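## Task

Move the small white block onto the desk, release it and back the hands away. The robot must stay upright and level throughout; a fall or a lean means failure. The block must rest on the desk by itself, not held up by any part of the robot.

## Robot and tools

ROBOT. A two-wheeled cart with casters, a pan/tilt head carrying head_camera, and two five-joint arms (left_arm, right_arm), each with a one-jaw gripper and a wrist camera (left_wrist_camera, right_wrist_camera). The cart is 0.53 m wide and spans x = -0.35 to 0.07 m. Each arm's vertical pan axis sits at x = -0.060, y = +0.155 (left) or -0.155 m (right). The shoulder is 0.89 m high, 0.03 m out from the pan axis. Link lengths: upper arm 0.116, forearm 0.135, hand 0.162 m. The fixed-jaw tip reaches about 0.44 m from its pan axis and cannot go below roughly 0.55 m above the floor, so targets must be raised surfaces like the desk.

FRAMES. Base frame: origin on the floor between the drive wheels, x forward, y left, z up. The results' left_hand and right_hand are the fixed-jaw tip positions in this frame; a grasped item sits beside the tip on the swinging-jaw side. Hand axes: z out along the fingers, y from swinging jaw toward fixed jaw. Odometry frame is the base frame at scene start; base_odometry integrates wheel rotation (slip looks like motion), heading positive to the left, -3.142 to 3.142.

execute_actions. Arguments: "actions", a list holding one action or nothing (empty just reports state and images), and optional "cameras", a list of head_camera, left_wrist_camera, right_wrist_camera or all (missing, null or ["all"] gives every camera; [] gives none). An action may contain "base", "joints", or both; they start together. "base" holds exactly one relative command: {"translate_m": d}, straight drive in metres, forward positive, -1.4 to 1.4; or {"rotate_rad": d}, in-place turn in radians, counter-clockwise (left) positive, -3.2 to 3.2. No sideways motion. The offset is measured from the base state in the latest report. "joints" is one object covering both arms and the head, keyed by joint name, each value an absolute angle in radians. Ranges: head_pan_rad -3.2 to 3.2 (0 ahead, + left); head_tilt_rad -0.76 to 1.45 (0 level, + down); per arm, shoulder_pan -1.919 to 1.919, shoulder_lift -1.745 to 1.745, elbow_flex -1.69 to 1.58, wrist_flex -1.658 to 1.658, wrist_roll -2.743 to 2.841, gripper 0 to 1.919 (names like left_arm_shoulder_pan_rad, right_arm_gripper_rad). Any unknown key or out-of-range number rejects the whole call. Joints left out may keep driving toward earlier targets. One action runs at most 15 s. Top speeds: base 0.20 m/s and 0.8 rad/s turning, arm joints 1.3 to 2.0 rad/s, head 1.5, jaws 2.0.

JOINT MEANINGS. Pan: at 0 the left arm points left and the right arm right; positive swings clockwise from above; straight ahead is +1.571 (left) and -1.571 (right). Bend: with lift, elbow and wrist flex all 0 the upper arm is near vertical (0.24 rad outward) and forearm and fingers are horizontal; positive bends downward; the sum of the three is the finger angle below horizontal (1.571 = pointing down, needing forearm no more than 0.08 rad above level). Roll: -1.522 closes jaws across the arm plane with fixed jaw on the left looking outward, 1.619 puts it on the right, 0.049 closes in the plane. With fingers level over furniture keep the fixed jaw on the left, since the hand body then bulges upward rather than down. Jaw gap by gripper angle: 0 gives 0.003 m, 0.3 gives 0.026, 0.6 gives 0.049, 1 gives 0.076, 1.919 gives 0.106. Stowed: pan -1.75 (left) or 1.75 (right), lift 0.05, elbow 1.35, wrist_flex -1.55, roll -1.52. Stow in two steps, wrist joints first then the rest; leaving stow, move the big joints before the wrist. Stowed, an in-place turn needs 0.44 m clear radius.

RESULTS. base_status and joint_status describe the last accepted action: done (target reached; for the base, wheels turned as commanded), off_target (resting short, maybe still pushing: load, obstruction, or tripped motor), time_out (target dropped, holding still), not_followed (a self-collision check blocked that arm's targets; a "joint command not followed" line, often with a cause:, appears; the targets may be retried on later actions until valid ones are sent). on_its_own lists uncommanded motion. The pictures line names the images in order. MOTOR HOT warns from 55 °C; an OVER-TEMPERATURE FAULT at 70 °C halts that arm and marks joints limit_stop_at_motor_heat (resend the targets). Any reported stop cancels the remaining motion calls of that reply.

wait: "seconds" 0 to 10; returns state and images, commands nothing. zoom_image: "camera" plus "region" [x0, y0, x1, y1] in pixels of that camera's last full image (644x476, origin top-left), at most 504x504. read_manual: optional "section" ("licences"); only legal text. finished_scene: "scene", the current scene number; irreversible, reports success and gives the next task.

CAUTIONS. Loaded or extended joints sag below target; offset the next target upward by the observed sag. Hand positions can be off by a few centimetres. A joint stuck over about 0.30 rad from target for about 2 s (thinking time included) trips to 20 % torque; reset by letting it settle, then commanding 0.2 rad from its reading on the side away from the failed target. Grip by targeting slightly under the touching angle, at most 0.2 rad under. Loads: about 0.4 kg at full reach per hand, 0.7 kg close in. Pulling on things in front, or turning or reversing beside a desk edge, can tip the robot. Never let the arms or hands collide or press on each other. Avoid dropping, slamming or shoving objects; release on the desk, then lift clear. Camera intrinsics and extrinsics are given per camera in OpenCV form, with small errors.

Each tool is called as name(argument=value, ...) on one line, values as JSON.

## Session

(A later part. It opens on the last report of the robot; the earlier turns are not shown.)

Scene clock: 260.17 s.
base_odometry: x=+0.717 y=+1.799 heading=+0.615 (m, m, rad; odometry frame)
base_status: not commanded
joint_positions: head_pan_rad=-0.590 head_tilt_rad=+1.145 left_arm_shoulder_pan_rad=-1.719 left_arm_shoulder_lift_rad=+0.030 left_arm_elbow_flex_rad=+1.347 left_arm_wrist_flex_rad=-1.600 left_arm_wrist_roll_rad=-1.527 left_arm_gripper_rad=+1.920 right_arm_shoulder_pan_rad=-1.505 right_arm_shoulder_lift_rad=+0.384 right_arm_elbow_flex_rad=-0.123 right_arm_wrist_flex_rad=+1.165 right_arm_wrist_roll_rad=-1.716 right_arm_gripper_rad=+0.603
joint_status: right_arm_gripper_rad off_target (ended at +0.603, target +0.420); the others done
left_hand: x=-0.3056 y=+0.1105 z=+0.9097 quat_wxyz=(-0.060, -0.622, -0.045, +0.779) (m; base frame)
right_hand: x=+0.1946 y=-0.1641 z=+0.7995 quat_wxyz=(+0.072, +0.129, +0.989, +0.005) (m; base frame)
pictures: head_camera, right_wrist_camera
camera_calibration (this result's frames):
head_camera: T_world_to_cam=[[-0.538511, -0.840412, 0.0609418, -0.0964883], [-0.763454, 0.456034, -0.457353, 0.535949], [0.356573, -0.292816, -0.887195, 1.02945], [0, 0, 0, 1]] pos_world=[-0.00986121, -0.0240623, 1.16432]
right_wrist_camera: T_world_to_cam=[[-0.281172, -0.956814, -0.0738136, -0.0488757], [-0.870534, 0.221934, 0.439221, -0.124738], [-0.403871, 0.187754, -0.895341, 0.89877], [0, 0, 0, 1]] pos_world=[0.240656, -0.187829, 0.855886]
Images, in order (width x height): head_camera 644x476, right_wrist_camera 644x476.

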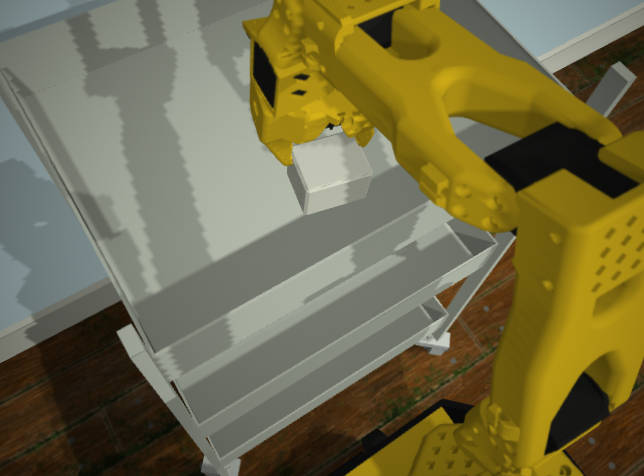

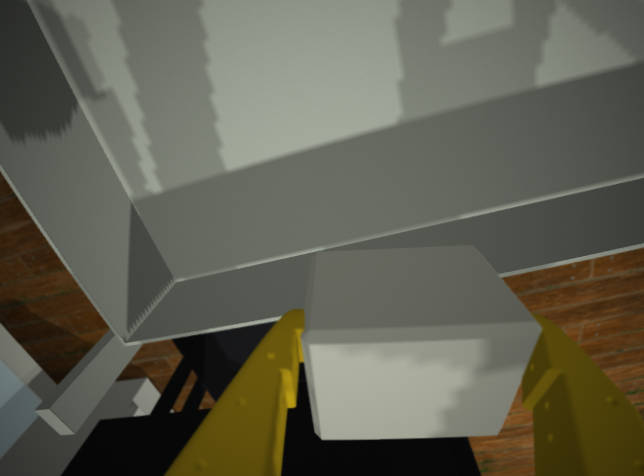

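execute_actions(actions=[{"base": {"translate_m": -0.4}, "joints": {"head_pan_rad": -2.0, "head_tilt_rad": 0.3, "right_arm_gripper_rad": 0.42}}], cameras=["head_camera", "right_wrist_camera"])

Scene clock: 284.40 s.
base_odometry: x=+0.390 y=+1.568 heading=+0.613 (m, m, rad; odometry frame)
base_status: done
joint_positions: head_pan_rad=-1.990 head_tilt_rad=+0.313 left_arm_shoulder_pan_rad=-1.719 left_arm_shoulder_lift_rad=+0.030 left_arm_elbow_flex_rad=+1.347 left_arm_wrist_flex_rad=-1.600 left_arm_wrist_roll_rad=-1.527 left_arm_gripper_rad=+1.920 right_arm_shoulder_pan_rad=-1.505 right_arm_shoulder_lift_rad=+0.384 right_arm_elbow_flex_rad=-0.123 right_arm_wrist_flex_rad=+1.165 right_arm_wrist_roll_rad=-1.716 right_arm_gripper_rad=+0.603
joint_status: right_arm_gripper_rad off_target (ended at +0.603, target +0.420); the others done
left_hand: x=-0.3056 y=+0.1105 z=+0.9097 quat_wxyz=(-0.060, -0.622, -0.045, +0.779) (m; base frame)
right_hand: x=+0.1946 y=-0.1641 z=+0.7995 quat_wxyz=(+0.072, +0.129, +0.989, +0.005) (m; base frame)
pictures: head_camera, right_wrist_camera
camera_calibration (this result's frames):
head_camera: T_world_to_cam=[[-0.898637, 0.435111, 0.0559462, -0.107664], [0.0638139, 0.255825, -0.964615, 1.15869], [-0.434026, -0.863269, -0.25766, 0.267695], [0, 0, 0, 1]] pos_world=[-0.054505, -0.0184831, 1.19269]
right_wrist_camera: T_world_to_cam=[[-0.281172, -0.956814, -0.0738136, -0.0488757], [-0.870534, 0.221934, 0.439221, -0.124738], [-0.403871, 0.187754, -0.895341, 0.89877], [0, 0, 0, 1]] pos_world=[0.240656, -0.187829, 0.855886]
Images, in order (width x height): head_camera 644x476, right_wrist_camera 644x476.

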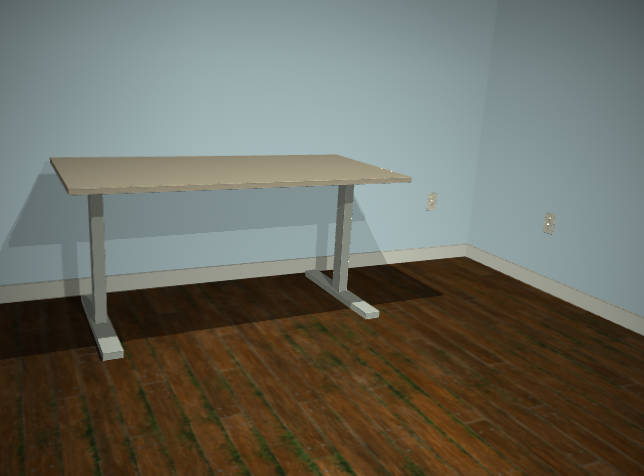

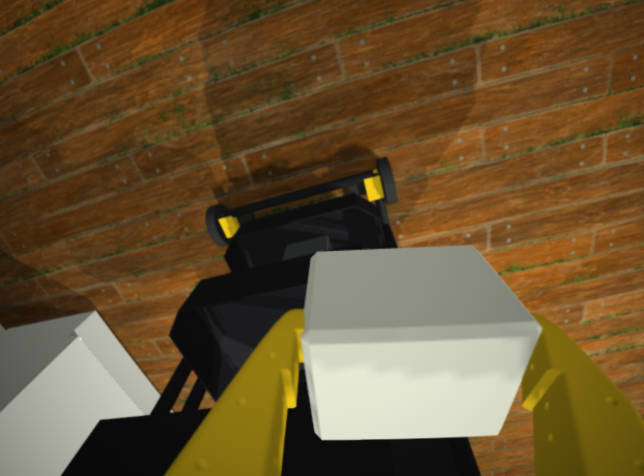

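execute_actions(actions=[{"base": {"rotate_rad": -1.88}, "joints": {"head_pan_rad": 0.0, "head_tilt_rad": 0.35, "right_arm_gripper_rad": 0.42}}], cameras=["head_camera", "right_wrist_camera"])

Scene clock: 322.50 s.
base_odometry: x=+0.389 y=+1.568 heading=-1.266 (m, m, rad; odometry frame)
base_status: done
joint_positions: head_pan_rad=-0.010 head_tilt_rad=+0.343 left_arm_shoulder_pan_rad=-1.719 left_arm_shoulder_lift_rad=+0.030 left_arm_elbow_flex_rad=+1.347 left_arm_wrist_flex_rad=-1.600 left_arm_wrist_roll_rad=-1.527 left_arm_gripper_rad=+1.920 right_arm_shoulder_pan_rad=-1.505 right_arm_shoulder_lift_rad=+0.384 right_arm_elbow_flex_rad=-0.123 right_arm_wrist_flex_rad=+1.165 right_arm_wrist_roll_rad=-1.716 right_arm_gripper_rad=+0.603
joint_status: right_arm_gripper_rad off_target (ended at +0.603, target +0.420); the others done
left_hand: x=-0.3056 y=+0.1105 z=+0.9097 quat_wxyz=(-0.060, -0.622, -0.045, +0.779) (m; base frame)
right_hand: x=+0.1946 y=-0.1641 z=+0.7995 quat_wxyz=(+0.072, +0.129, +0.989, +0.005) (m; base frame)
pictures: head_camera, right_wrist_camera
camera_calibration (this result's frames):
head_camera: T_world_to_cam=[[-0.0397311, -0.997591, 0.0568715, -0.0683607], [-0.2891, -0.0430055, -0.956333, 1.13257], [0.956474, -0.0544377, -0.286694, 0.366467], [0, 0, 0, 1]] pos_world=[-0.025807, 0.000460253, 1.19206]
right_wrist_camera: T_world_to_cam=[[-0.281172, -0.956814, -0.0738136, -0.0488757], [-0.870534, 0.221934, 0.439221, -0.124738], [-0.403871, 0.187754, -0.895341, 0.89877], [0, 0, 0, 1]] pos_world=[0.240656, -0.187829, 0.855886]
Images, in order (width x height): head_camera 644x476, right_wrist_camera 644x476.

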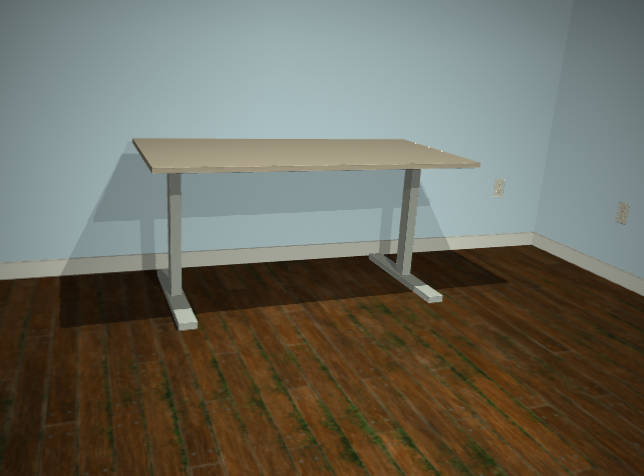

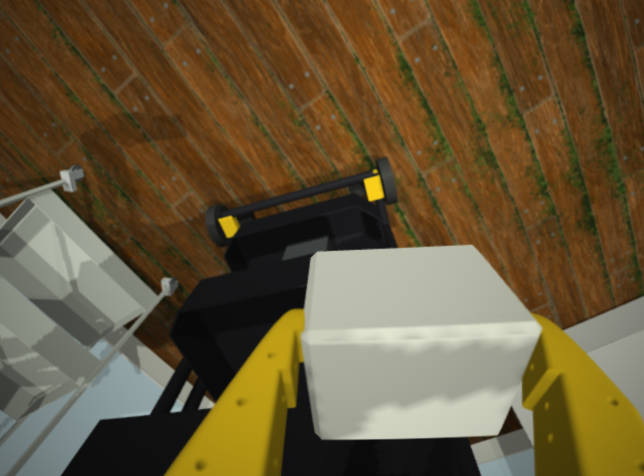

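execute_actions(actions=[{"base": {"translate_m": 1.4}, "joints": {"head_pan_rad": 0.1, "head_tilt_rad": 0.5, "right_arm_gripper_rad": 0.42}}], cameras=["head_camera", "right_wrist_camera"])

Scene clock: 332.27 s.
base_odometry: x=+0.809 y=+0.233 heading=-1.264 (m, m, rad; odometry frame)
base_status: done
joint_positions: head_pan_rad=+0.090 head_tilt_rad=+0.494 left_arm_shoulder_pan_rad=-1.719 left_arm_shoulder_lift_rad=+0.030 left_arm_elbow_flex_rad=+1.347 left_arm_wrist_flex_rad=-1.600 left_arm_wrist_roll_rad=-1.527 left_arm_gripper_rad=+1.920 right_arm_shoulder_pan_rad=-1.505 right_arm_shoulder_lift_rad=+0.384 right_arm_elbow_flex_rad=-0.123 right_arm_wrist_flex_rad=+1.165 right_arm_wrist_roll_rad=-1.716 right_arm_gripper_rad=+0.603
joint_status: right_arm_gripper_rad off_target (ended at +0.603, target +0.420); the others done
left_hand: x=-0.3056 y=+0.1105 z=+0.9097 quat_wxyz=(-0.060, -0.622, -0.045, +0.779) (m; base frame)
right_hand: x=+0.1946 y=-0.1641 z=+0.7995 quat_wxyz=(+0.072, +0.129, +0.989, +0.005) (m; base frame)
pictures: head_camera, right_wrist_camera
camera_calibration (this result's frames):
head_camera: T_world_to_cam=[[0.0688867, -0.995776, 0.0606998, -0.067662], [-0.423198, -0.0842665, -0.90211, 1.06386], [0.903415, 0.0364554, -0.427215, 0.525712], [0, 0, 0, 1]] pos_world=[-0.0200537, 0.00310622, 1.18842]
right_wrist_camera: T_world_to_cam=[[-0.281172, -0.956814, -0.0738136, -0.0488757], [-0.870534, 0.221934, 0.439221, -0.124738], [-0.403871, 0.187754, -0.895341, 0.89877], [0, 0, 0, 1]] pos_world=[0.240656, -0.187829, 0.855886]
Images, in order (width x height): head_camera 644x476, right_wrist_camera 644x476.

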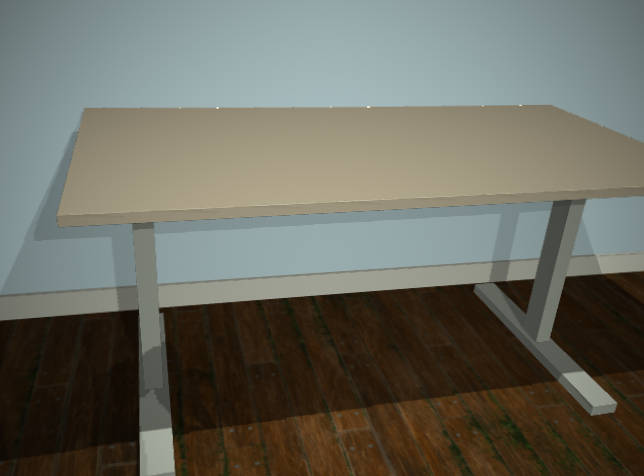

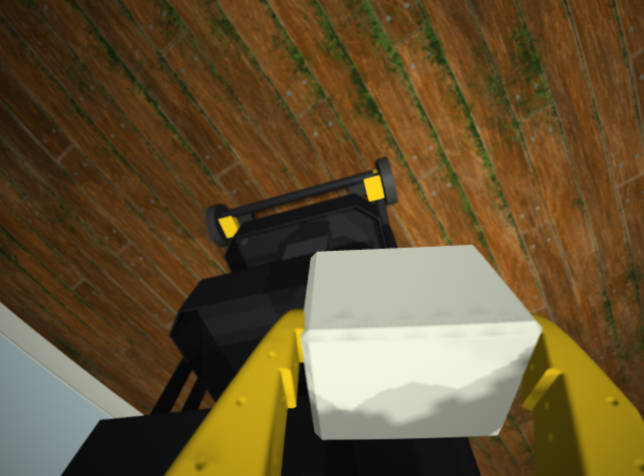

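zoom_image(camera="head_camera", region=[40, 180, 200, 240])

zoom_image(camera="head_camera", region=[484, 160, 644, 220])

Region (40, 180, 200, 240) of head_camera's 644x476 image, scaled by 3.150; it fills the top 189 rows of this view, and the rest is white.

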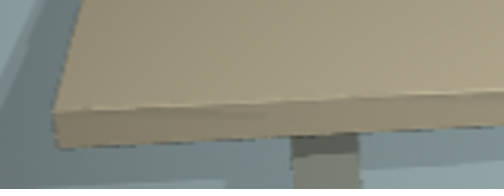

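Region (484, 160, 644, 220) of head_camera's 644x476 image, scaled by 3.150; it fills the top 189 rows of this view, and the rest is white.

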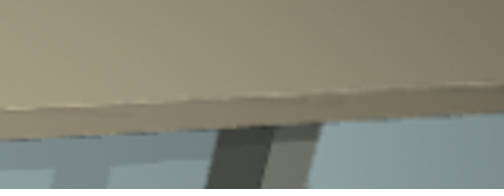

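execute_actions(actions=[{"base": {"rotate_rad": 0.343}, "joints": {"head_pan_rad": 0.0, "head_tilt_rad": 0.9, "right_arm_gripper_rad": 0.42}}], cameras=[])

execute_actions(actions=[{"base": {"translate_m": 0.76}, "joints": {"right_arm_gripper_rad": 0.42}}], cameras=["head_camera", "right_wrist_camera"])

Scene clock: 354.80 s.
base_odometry: x=+0.809 y=+0.233 heading=-0.922 (m, m, rad; odometry frame)
base_status: done
joint_positions: head_pan_rad=+0.010 head_tilt_rad=+0.895 left_arm_shoulder_pan_rad=-1.719 left_arm_shoulder_lift_rad=+0.030 left_arm_elbow_flex_rad=+1.347 left_arm_wrist_flex_rad=-1.600 left_arm_wrist_roll_rad=-1.527 left_arm_gripper_rad=+1.920 right_arm_shoulder_pan_rad=-1.505 right_arm_shoulder_lift_rad=+0.384 right_arm_elbow_flex_rad=-0.123 right_arm_wrist_flex_rad=+1.165 right_arm_wrist_roll_rad=-1.716 right_arm_gripper_rad=+0.603
joint_status: right_arm_gripper_rad off_target (ended at +0.603, target +0.420); the others done
left_hand: x=-0.3056 y=+0.1105 z=+0.9097 quat_wxyz=(-0.060, -0.622, -0.045, +0.779) (m; base frame)
right_hand: x=+0.1946 y=-0.1641 z=+0.7995 quat_wxyz=(+0.072, +0.129, +0.989, +0.005) (m; base frame)
pictures: none
No camera images: the call's "cameras" was empty. Leave "cameras" out to get every camera's image.

Scene clock: 359.43 s.
base_odometry: x=+1.269 y=-0.372 heading=-0.922 (m, m, rad; odometry frame)
base_status: done
joint_positions: head_pan_rad=+0.010 head_tilt_rad=+0.895 left_arm_shoulder_pan_rad=-1.719 left_arm_shoulder_lift_rad=+0.030 left_arm_elbow_flex_rad=+1.347 left_arm_wrist_flex_rad=-1.600 left_arm_wrist_roll_rad=-1.527 left_arm_gripper_rad=+1.920 right_arm_shoulder_pan_rad=-1.505 right_arm_shoulder_lift_rad=+0.384 right_arm_elbow_flex_rad=-0.123 right_arm_wrist_flex_rad=+1.165 right_arm_wrist_roll_rad=-1.716 right_arm_gripper_rad=+0.603
joint_status: right_arm_gripper_rad off_target (ended at +0.603, target +0.420)
left_hand: x=-0.3056 y=+0.1105 z=+0.9097 quat_wxyz=(-0.060, -0.622, -0.045, +0.779) (m; base frame)
right_hand: x=+0.1946 y=-0.1641 z=+0.7995 quat_wxyz=(+0.072, +0.129, +0.989, +0.005) (m; base frame)
pictures: head_camera, right_wrist_camera
camera_calibration (this result's frames):
head_camera: T_world_to_cam=[[0.0143925, -0.997843, 0.0640407, -0.0740686], [-0.746684, -0.0533231, -0.663039, 0.773481], [0.665024, -0.0382753, -0.745841, 0.881246], [0, 0, 0, 1]] pos_world=[-0.00743769, 0.00106554, 1.17486]
right_wrist_camera: T_world_to_cam=[[-0.281172, -0.956814, -0.0738136, -0.0488757], [-0.870534, 0.221934, 0.439221, -0.124738], [-0.403871, 0.187754, -0.895341, 0.89877], [0, 0, 0, 1]] pos_world=[0.240656, -0.187829, 0.855886]
Images, in order (width x height): head_camera 644x476, right_wrist_camera 644x476.

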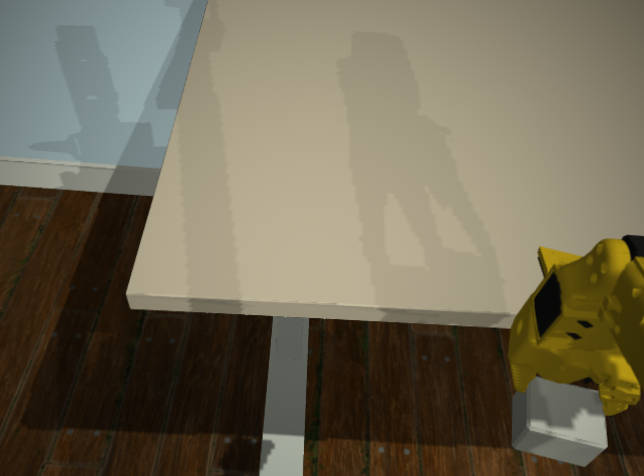

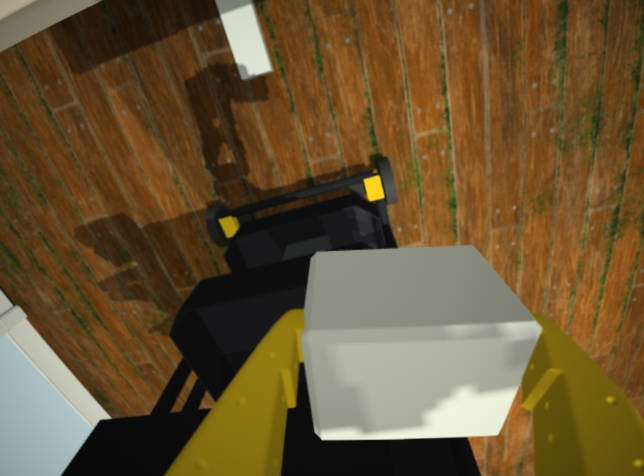

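zoom_image(camera="head_camera", region=[110, 270, 270, 330])

zoom_image(camera="head_camera", region=[370, 280, 530, 340])

Region (110, 270, 270, 330) of head_camera's 644x476 image, scaled by 3.150; it fills the top 189 rows of this view, and the rest is white.

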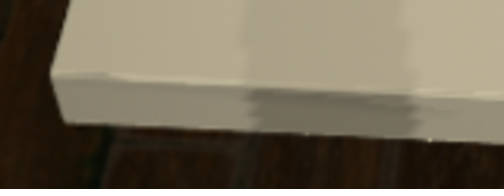

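Region (370, 280, 530, 340) of head_camera's 644x476 image, scaled by 3.150; it fills the top 189 rows of this view, and the rest is white.

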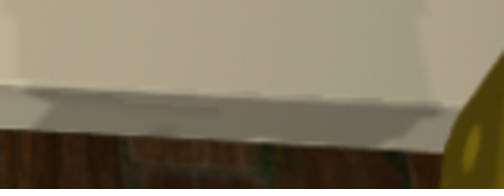

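execute_actions(actions=[{"base": {"translate_m": 0.2}, "joints": {"head_pan_rad": -0.55, "head_tilt_rad": 1.05, "right_arm_shoulder_lift_rad": 0.825, "right_arm_elbow_flex_rad": -0.76, "right_arm_wrist_flex_rad": 1.325, "right_arm_gripper_rad": 0.42}}], cameras=["head_camera", "right_wrist_camera"])

Scene clock: 390.20 s.
base_odometry: x=+1.390 y=-0.531 heading=-0.922 (m, m, rad; odometry frame)
base_status: done
joint_positions: head_pan_rad=-0.540 head_tilt_rad=+1.045 left_arm_shoulder_pan_rad=-1.719 left_arm_shoulder_lift_rad=+0.030 left_arm_elbow_flex_rad=+1.347 left_arm_wrist_flex_rad=-1.600 left_arm_wrist_roll_rad=-1.527 left_arm_gripper_rad=+1.920 right_arm_shoulder_pan_rad=-1.505 right_arm_shoulder_lift_rad=+0.841 right_arm_elbow_flex_rad=-0.726 right_arm_wrist_flex_rad=+1.320 right_arm_wrist_roll_rad=-1.716 right_arm_gripper_rad=+0.603
joint_status: right_arm_gripper_rad off_target (ended at +0.603, target +0.420); the others done
left_hand: x=-0.3056 y=+0.1105 z=+0.9097 quat_wxyz=(-0.060, -0.622, -0.045, +0.779) (m; base frame)
right_hand: x=+0.2304 y=-0.1664 z=+0.7790 quat_wxyz=(+0.068, +0.129, +0.989, +0.004) (m; base frame)
pictures: head_camera, right_wrist_camera
camera_calibration (this result's frames):
head_camera: T_world_to_cam=[[-0.501137, -0.863097, 0.0626528, -0.0967011], [-0.742298, 0.391524, -0.543786, 0.636428], [0.44481, -0.319018, -0.836882, 0.975685], [0, 0, 0, 1]] pos_world=[-0.0100358, -0.0213779, 1.16867]
right_wrist_camera: T_world_to_cam=[[-0.281841, -0.95677, -0.0718052, -0.0439663], [-0.866463, 0.221667, 0.447331, -0.0913208], [-0.412077, 0.188293, -0.891481, 0.894316], [0, 0, 0, 1]] pos_world=[0.277009, -0.190216, 0.834959]
Images, in order (width x height): head_camera 644x476, right_wrist_camera 644x476.

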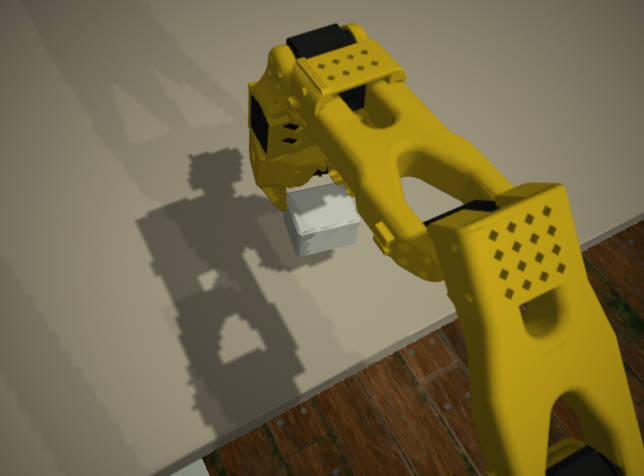

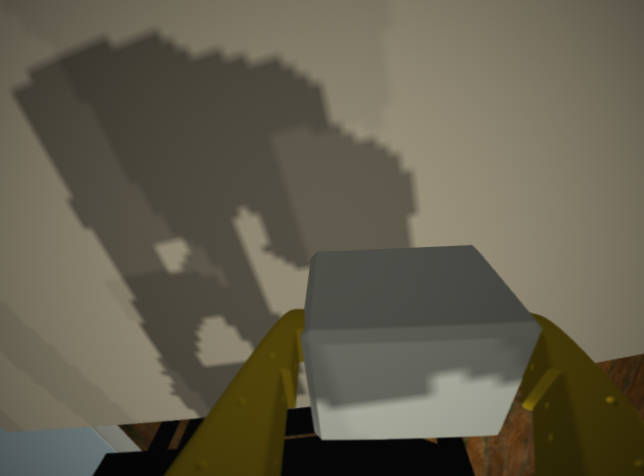

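execute_actions(actions=[{"joints": {"right_arm_shoulder_lift_rad": 0.98, "right_arm_elbow_flex_rad": -0.76, "right_arm_wrist_flex_rad": 1.166, "right_arm_gripper_rad": 0.42}}], cameras=["head_camera", "right_wrist_camera"])

Scene clock: 409.10 s.
base_odometry: x=+1.390 y=-0.531 heading=-0.922 (m, m, rad; odometry frame)
base_status: not commanded
joint_positions: head_pan_rad=-0.540 head_tilt_rad=+1.045 left_arm_shoulder_pan_rad=-1.719 left_arm_shoulder_lift_rad=+0.030 left_arm_elbow_flex_rad=+1.347 left_arm_wrist_flex_rad=-1.600 left_arm_wrist_roll_rad=-1.527 left_arm_gripper_rad=+1.920 right_arm_shoulder_pan_rad=-1.505 right_arm_shoulder_lift_rad=+0.987 right_arm_elbow_flex_rad=-0.732 right_arm_wrist_flex_rad=+1.179 right_arm_wrist_roll_rad=-1.716 right_arm_gripper_rad=+0.603
joint_status: right_arm_gripper_rad off_target (ended at +0.603, target +0.420); the others done
left_hand: x=-0.3056 y=+0.1105 z=+0.9097 quat_wxyz=(-0.060, -0.622, -0.045, +0.779) (m; base frame)
right_hand: x=+0.2347 y=-0.1667 z=+0.7449 quat_wxyz=(+0.068, +0.129, +0.989, +0.004) (m; base frame)
pictures: head_camera, right_wrist_camera
camera_calibration (this result's frames):
head_camera: T_world_to_cam=[[-0.501147, -0.863091, 0.0626527, -0.0967014], [-0.742296, 0.391534, -0.54378, 0.636422], [0.444801, -0.319021, -0.836886, 0.975688], [0, 0, 0, 1]] pos_world=[-0.010036, -0.0213783, 1.16867]
right_wrist_camera: T_world_to_cam=[[-0.281731, -0.956778, -0.0721404, -0.0452544], [-0.867147, 0.221711, 0.445982, -0.0711499], [-0.410712, 0.188203, -0.89213, 0.865911], [0, 0, 0, 1]] pos_world=[0.281193, -0.190491, 0.800972]
Images, in order (width x height): head_camera 644x476, right_wrist_camera 644x476.

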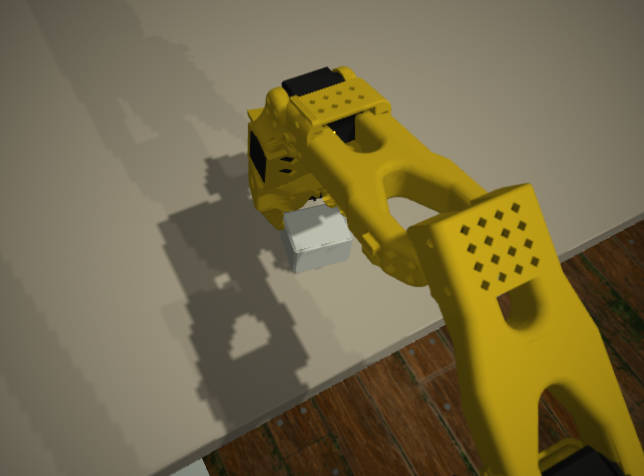

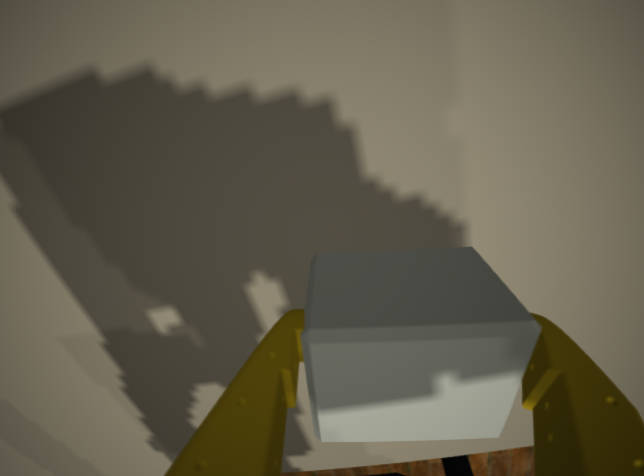

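zoom_image(camera="head_camera", region=[230, 170, 400, 300])

zoom_image(camera="right_wrist_camera", region=[380, 180, 560, 320])

Region (230, 170, 400, 300) of head_camera's 644x476 image, scaled by 2.965; it fills the top 385 rows of this view, and the rest is white.

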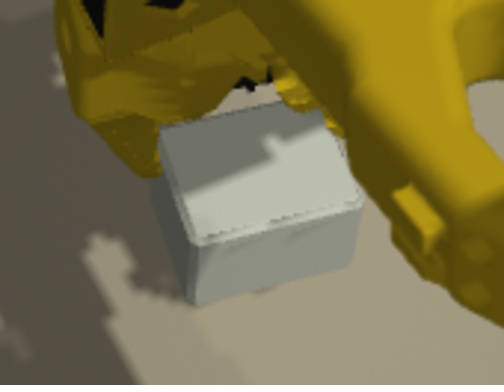

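Region (380, 180, 560, 320) of right_wrist_camera's 644x476 image, scaled by 2.800.

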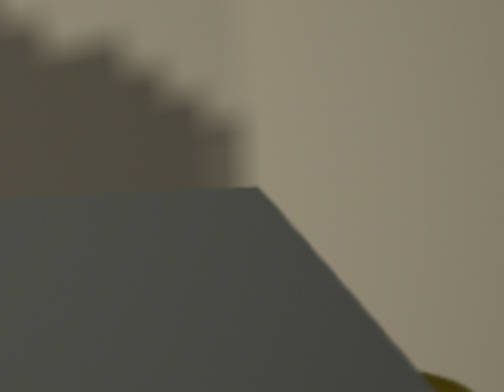

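execute_actions(actions=[{"joints": {"right_arm_shoulder_lift_rad": 0.972, "right_arm_gripper_rad": 1.0}}], cameras=["head_camera", "right_wrist_camera"])

Scene clock: 417.43 s.
base_odometry: x=+1.390 y=-0.531 heading=-0.922 (m, m, rad; odometry frame)
base_status: not commanded
joint_positions: head_pan_rad=-0.540 head_tilt_rad=+1.045 left_arm_shoulder_pan_rad=-1.719 left_arm_shoulder_lift_rad=+0.030 left_arm_elbow_flex_rad=+1.347 left_arm_wrist_flex_rad=-1.600 left_arm_wrist_roll_rad=-1.527 left_arm_gripper_rad=+1.920 right_arm_shoulder_pan_rad=-1.505 right_arm_shoulder_lift_rad=+0.988 right_arm_elbow_flex_rad=-0.732 right_arm_wrist_flex_rad=+1.174 right_arm_wrist_roll_rad=-1.716 right_arm_gripper_rad=+0.993
joint_status: all done
left_hand: x=-0.3056 y=+0.1105 z=+0.9097 quat_wxyz=(-0.060, -0.622, -0.045, +0.779) (m; base frame)
right_hand: x=+0.2352 y=-0.1667 z=+0.7446 quat_wxyz=(+0.070, +0.129, +0.989, +0.004) (m; base frame)
pictures: head_camera, right_wrist_camera
camera_calibration (this result's frames):
head_camera: T_world_to_cam=[[-0.501147, -0.863091, 0.0626527, -0.0967014], [-0.742296, 0.391534, -0.54378, 0.636421], [0.444801, -0.319021, -0.836886, 0.975689], [0, 0, 0, 1]] pos_world=[-0.010036, -0.0213783, 1.16867]
right_wrist_camera: T_world_to_cam=[[-0.281509, -0.956792, -0.0728102, -0.0447221], [-0.868508, 0.221801, 0.443281, -0.0682289], [-0.407978, 0.188024, -0.893421, 0.866146], [0, 0, 0, 1]] pos_world=[0.281522, -0.190513, 0.800821]
Images, in order (width x height): head_camera 644x476, right_wrist_camera 644x476.

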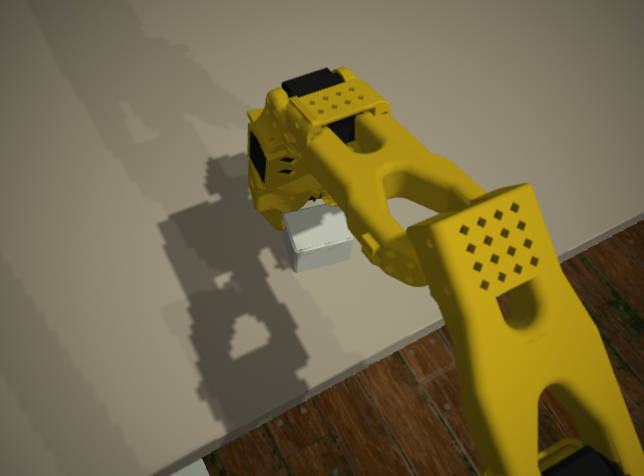

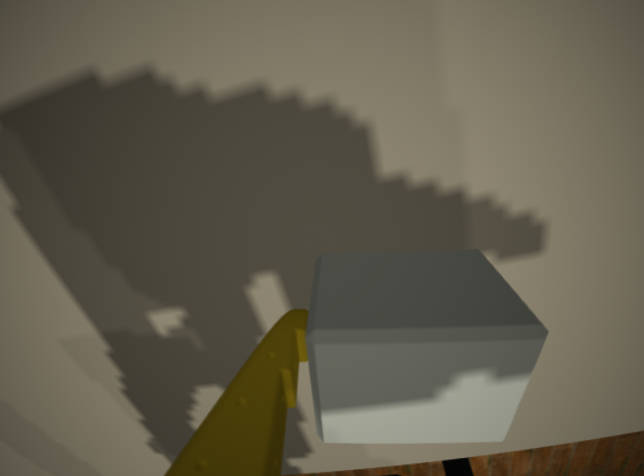

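execute_actions(actions=[{"joints": {"right_arm_shoulder_pan_rad": -1.54, "right_arm_shoulder_lift_rad": 0.6}}], cameras=[])

execute_actions(actions=[{"base": {"translate_m": -0.4}, "joints": {"head_pan_rad": -0.25, "head_tilt_rad": 0.65, "right_arm_shoulder_lift_rad": -0.3, "right_arm_elbow_flex_rad": 0.2}}], cameras=["head_camera", "right_wrist_camera"])

Scene clock: 429.37 s.
base_odometry: x=+1.390 y=-0.531 heading=-0.922 (m, m, rad; odometry frame)
base_status: not commanded
joint_positions: head_pan_rad=-0.540 head_tilt_rad=+1.045 left_arm_shoulder_pan_rad=-1.719 left_arm_shoulder_lift_rad=+0.030 left_arm_elbow_flex_rad=+1.347 left_arm_wrist_flex_rad=-1.600 left_arm_wrist_roll_rad=-1.527 left_arm_gripper_rad=+1.920 right_arm_shoulder_pan_rad=-1.528 right_arm_shoulder_lift_rad=+0.658 right_arm_elbow_flex_rad=-0.732 right_arm_wrist_flex_rad=+1.174 right_arm_wrist_roll_rad=-1.716 right_arm_gripper_rad=+0.994
joint_status: all done
left_hand: x=-0.3056 y=+0.1105 z=+0.9097 quat_wxyz=(-0.060, -0.622, -0.045, +0.779) (m; base frame)
right_hand: x=+0.2694 y=-0.1614 z=+0.8385 quat_wxyz=(+0.232, +0.115, +0.966, +0.018) (m; base frame)
pictures: none
No camera images: the call's "cameras" was empty. Leave "cameras" out to get every camera's image.

Scene clock: 432.30 s.
base_odometry: x=+1.149 y=-0.213 heading=-0.925 (m, m, rad; odometry frame)
base_status: done
joint_positions: head_pan_rad=-0.260 head_tilt_rad=+0.664 left_arm_shoulder_pan_rad=-1.719 left_arm_shoulder_lift_rad=+0.030 left_arm_elbow_flex_rad=+1.347 left_arm_wrist_flex_rad=-1.600 left_arm_wrist_roll_rad=-1.527 left_arm_gripper_rad=+1.920 right_arm_shoulder_pan_rad=-1.528 right_arm_shoulder_lift_rad=-0.264 right_arm_elbow_flex_rad=+0.207 right_arm_wrist_flex_rad=+1.174 right_arm_wrist_roll_rad=-1.716 right_arm_gripper_rad=+0.994
joint_status: all done
left_hand: x=-0.3056 y=+0.1105 z=+0.9097 quat_wxyz=(-0.060, -0.622, -0.045, +0.779) (m; base frame)
right_hand: x=+0.1740 y=-0.1573 z=+0.8790 quat_wxyz=(+0.224, +0.115, +0.968, +0.017) (m; base frame)
pictures: head_camera, right_wrist_camera
camera_calibration (this result's frames):
head_camera: T_world_to_cam=[[-0.266483, -0.961755, 0.0633612, -0.0864877], [-0.568049, 0.103607, -0.816447, 0.95845], [0.778657, -0.253561, -0.573933, 0.688722], [0, 0, 0, 1]] pos_world=[-0.0148787, -0.00784862, 1.18328]
right_wrist_camera: T_world_to_cam=[[-0.226439, -0.964421, -0.13645, 0.00201091], [-0.966966, 0.205745, 0.150484, 0.0889838], [-0.117055, 0.166018, -0.979151, 0.980797], [0, 0, 0, 1]] pos_world=[0.201307, -0.179198, 0.947232]
Images, in order (width x height): head_camera 644x476, right_wrist_camera 644x476.

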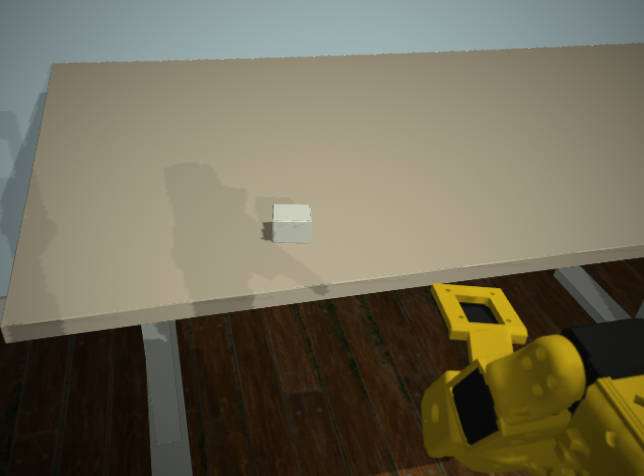

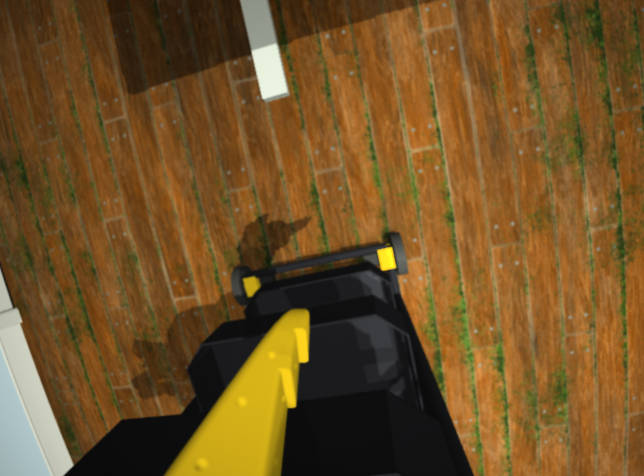

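The block is resting on the desk, well inside the edge, and the robot is clear.

finished_scene(scene=2)

The scene is finished: the task was done.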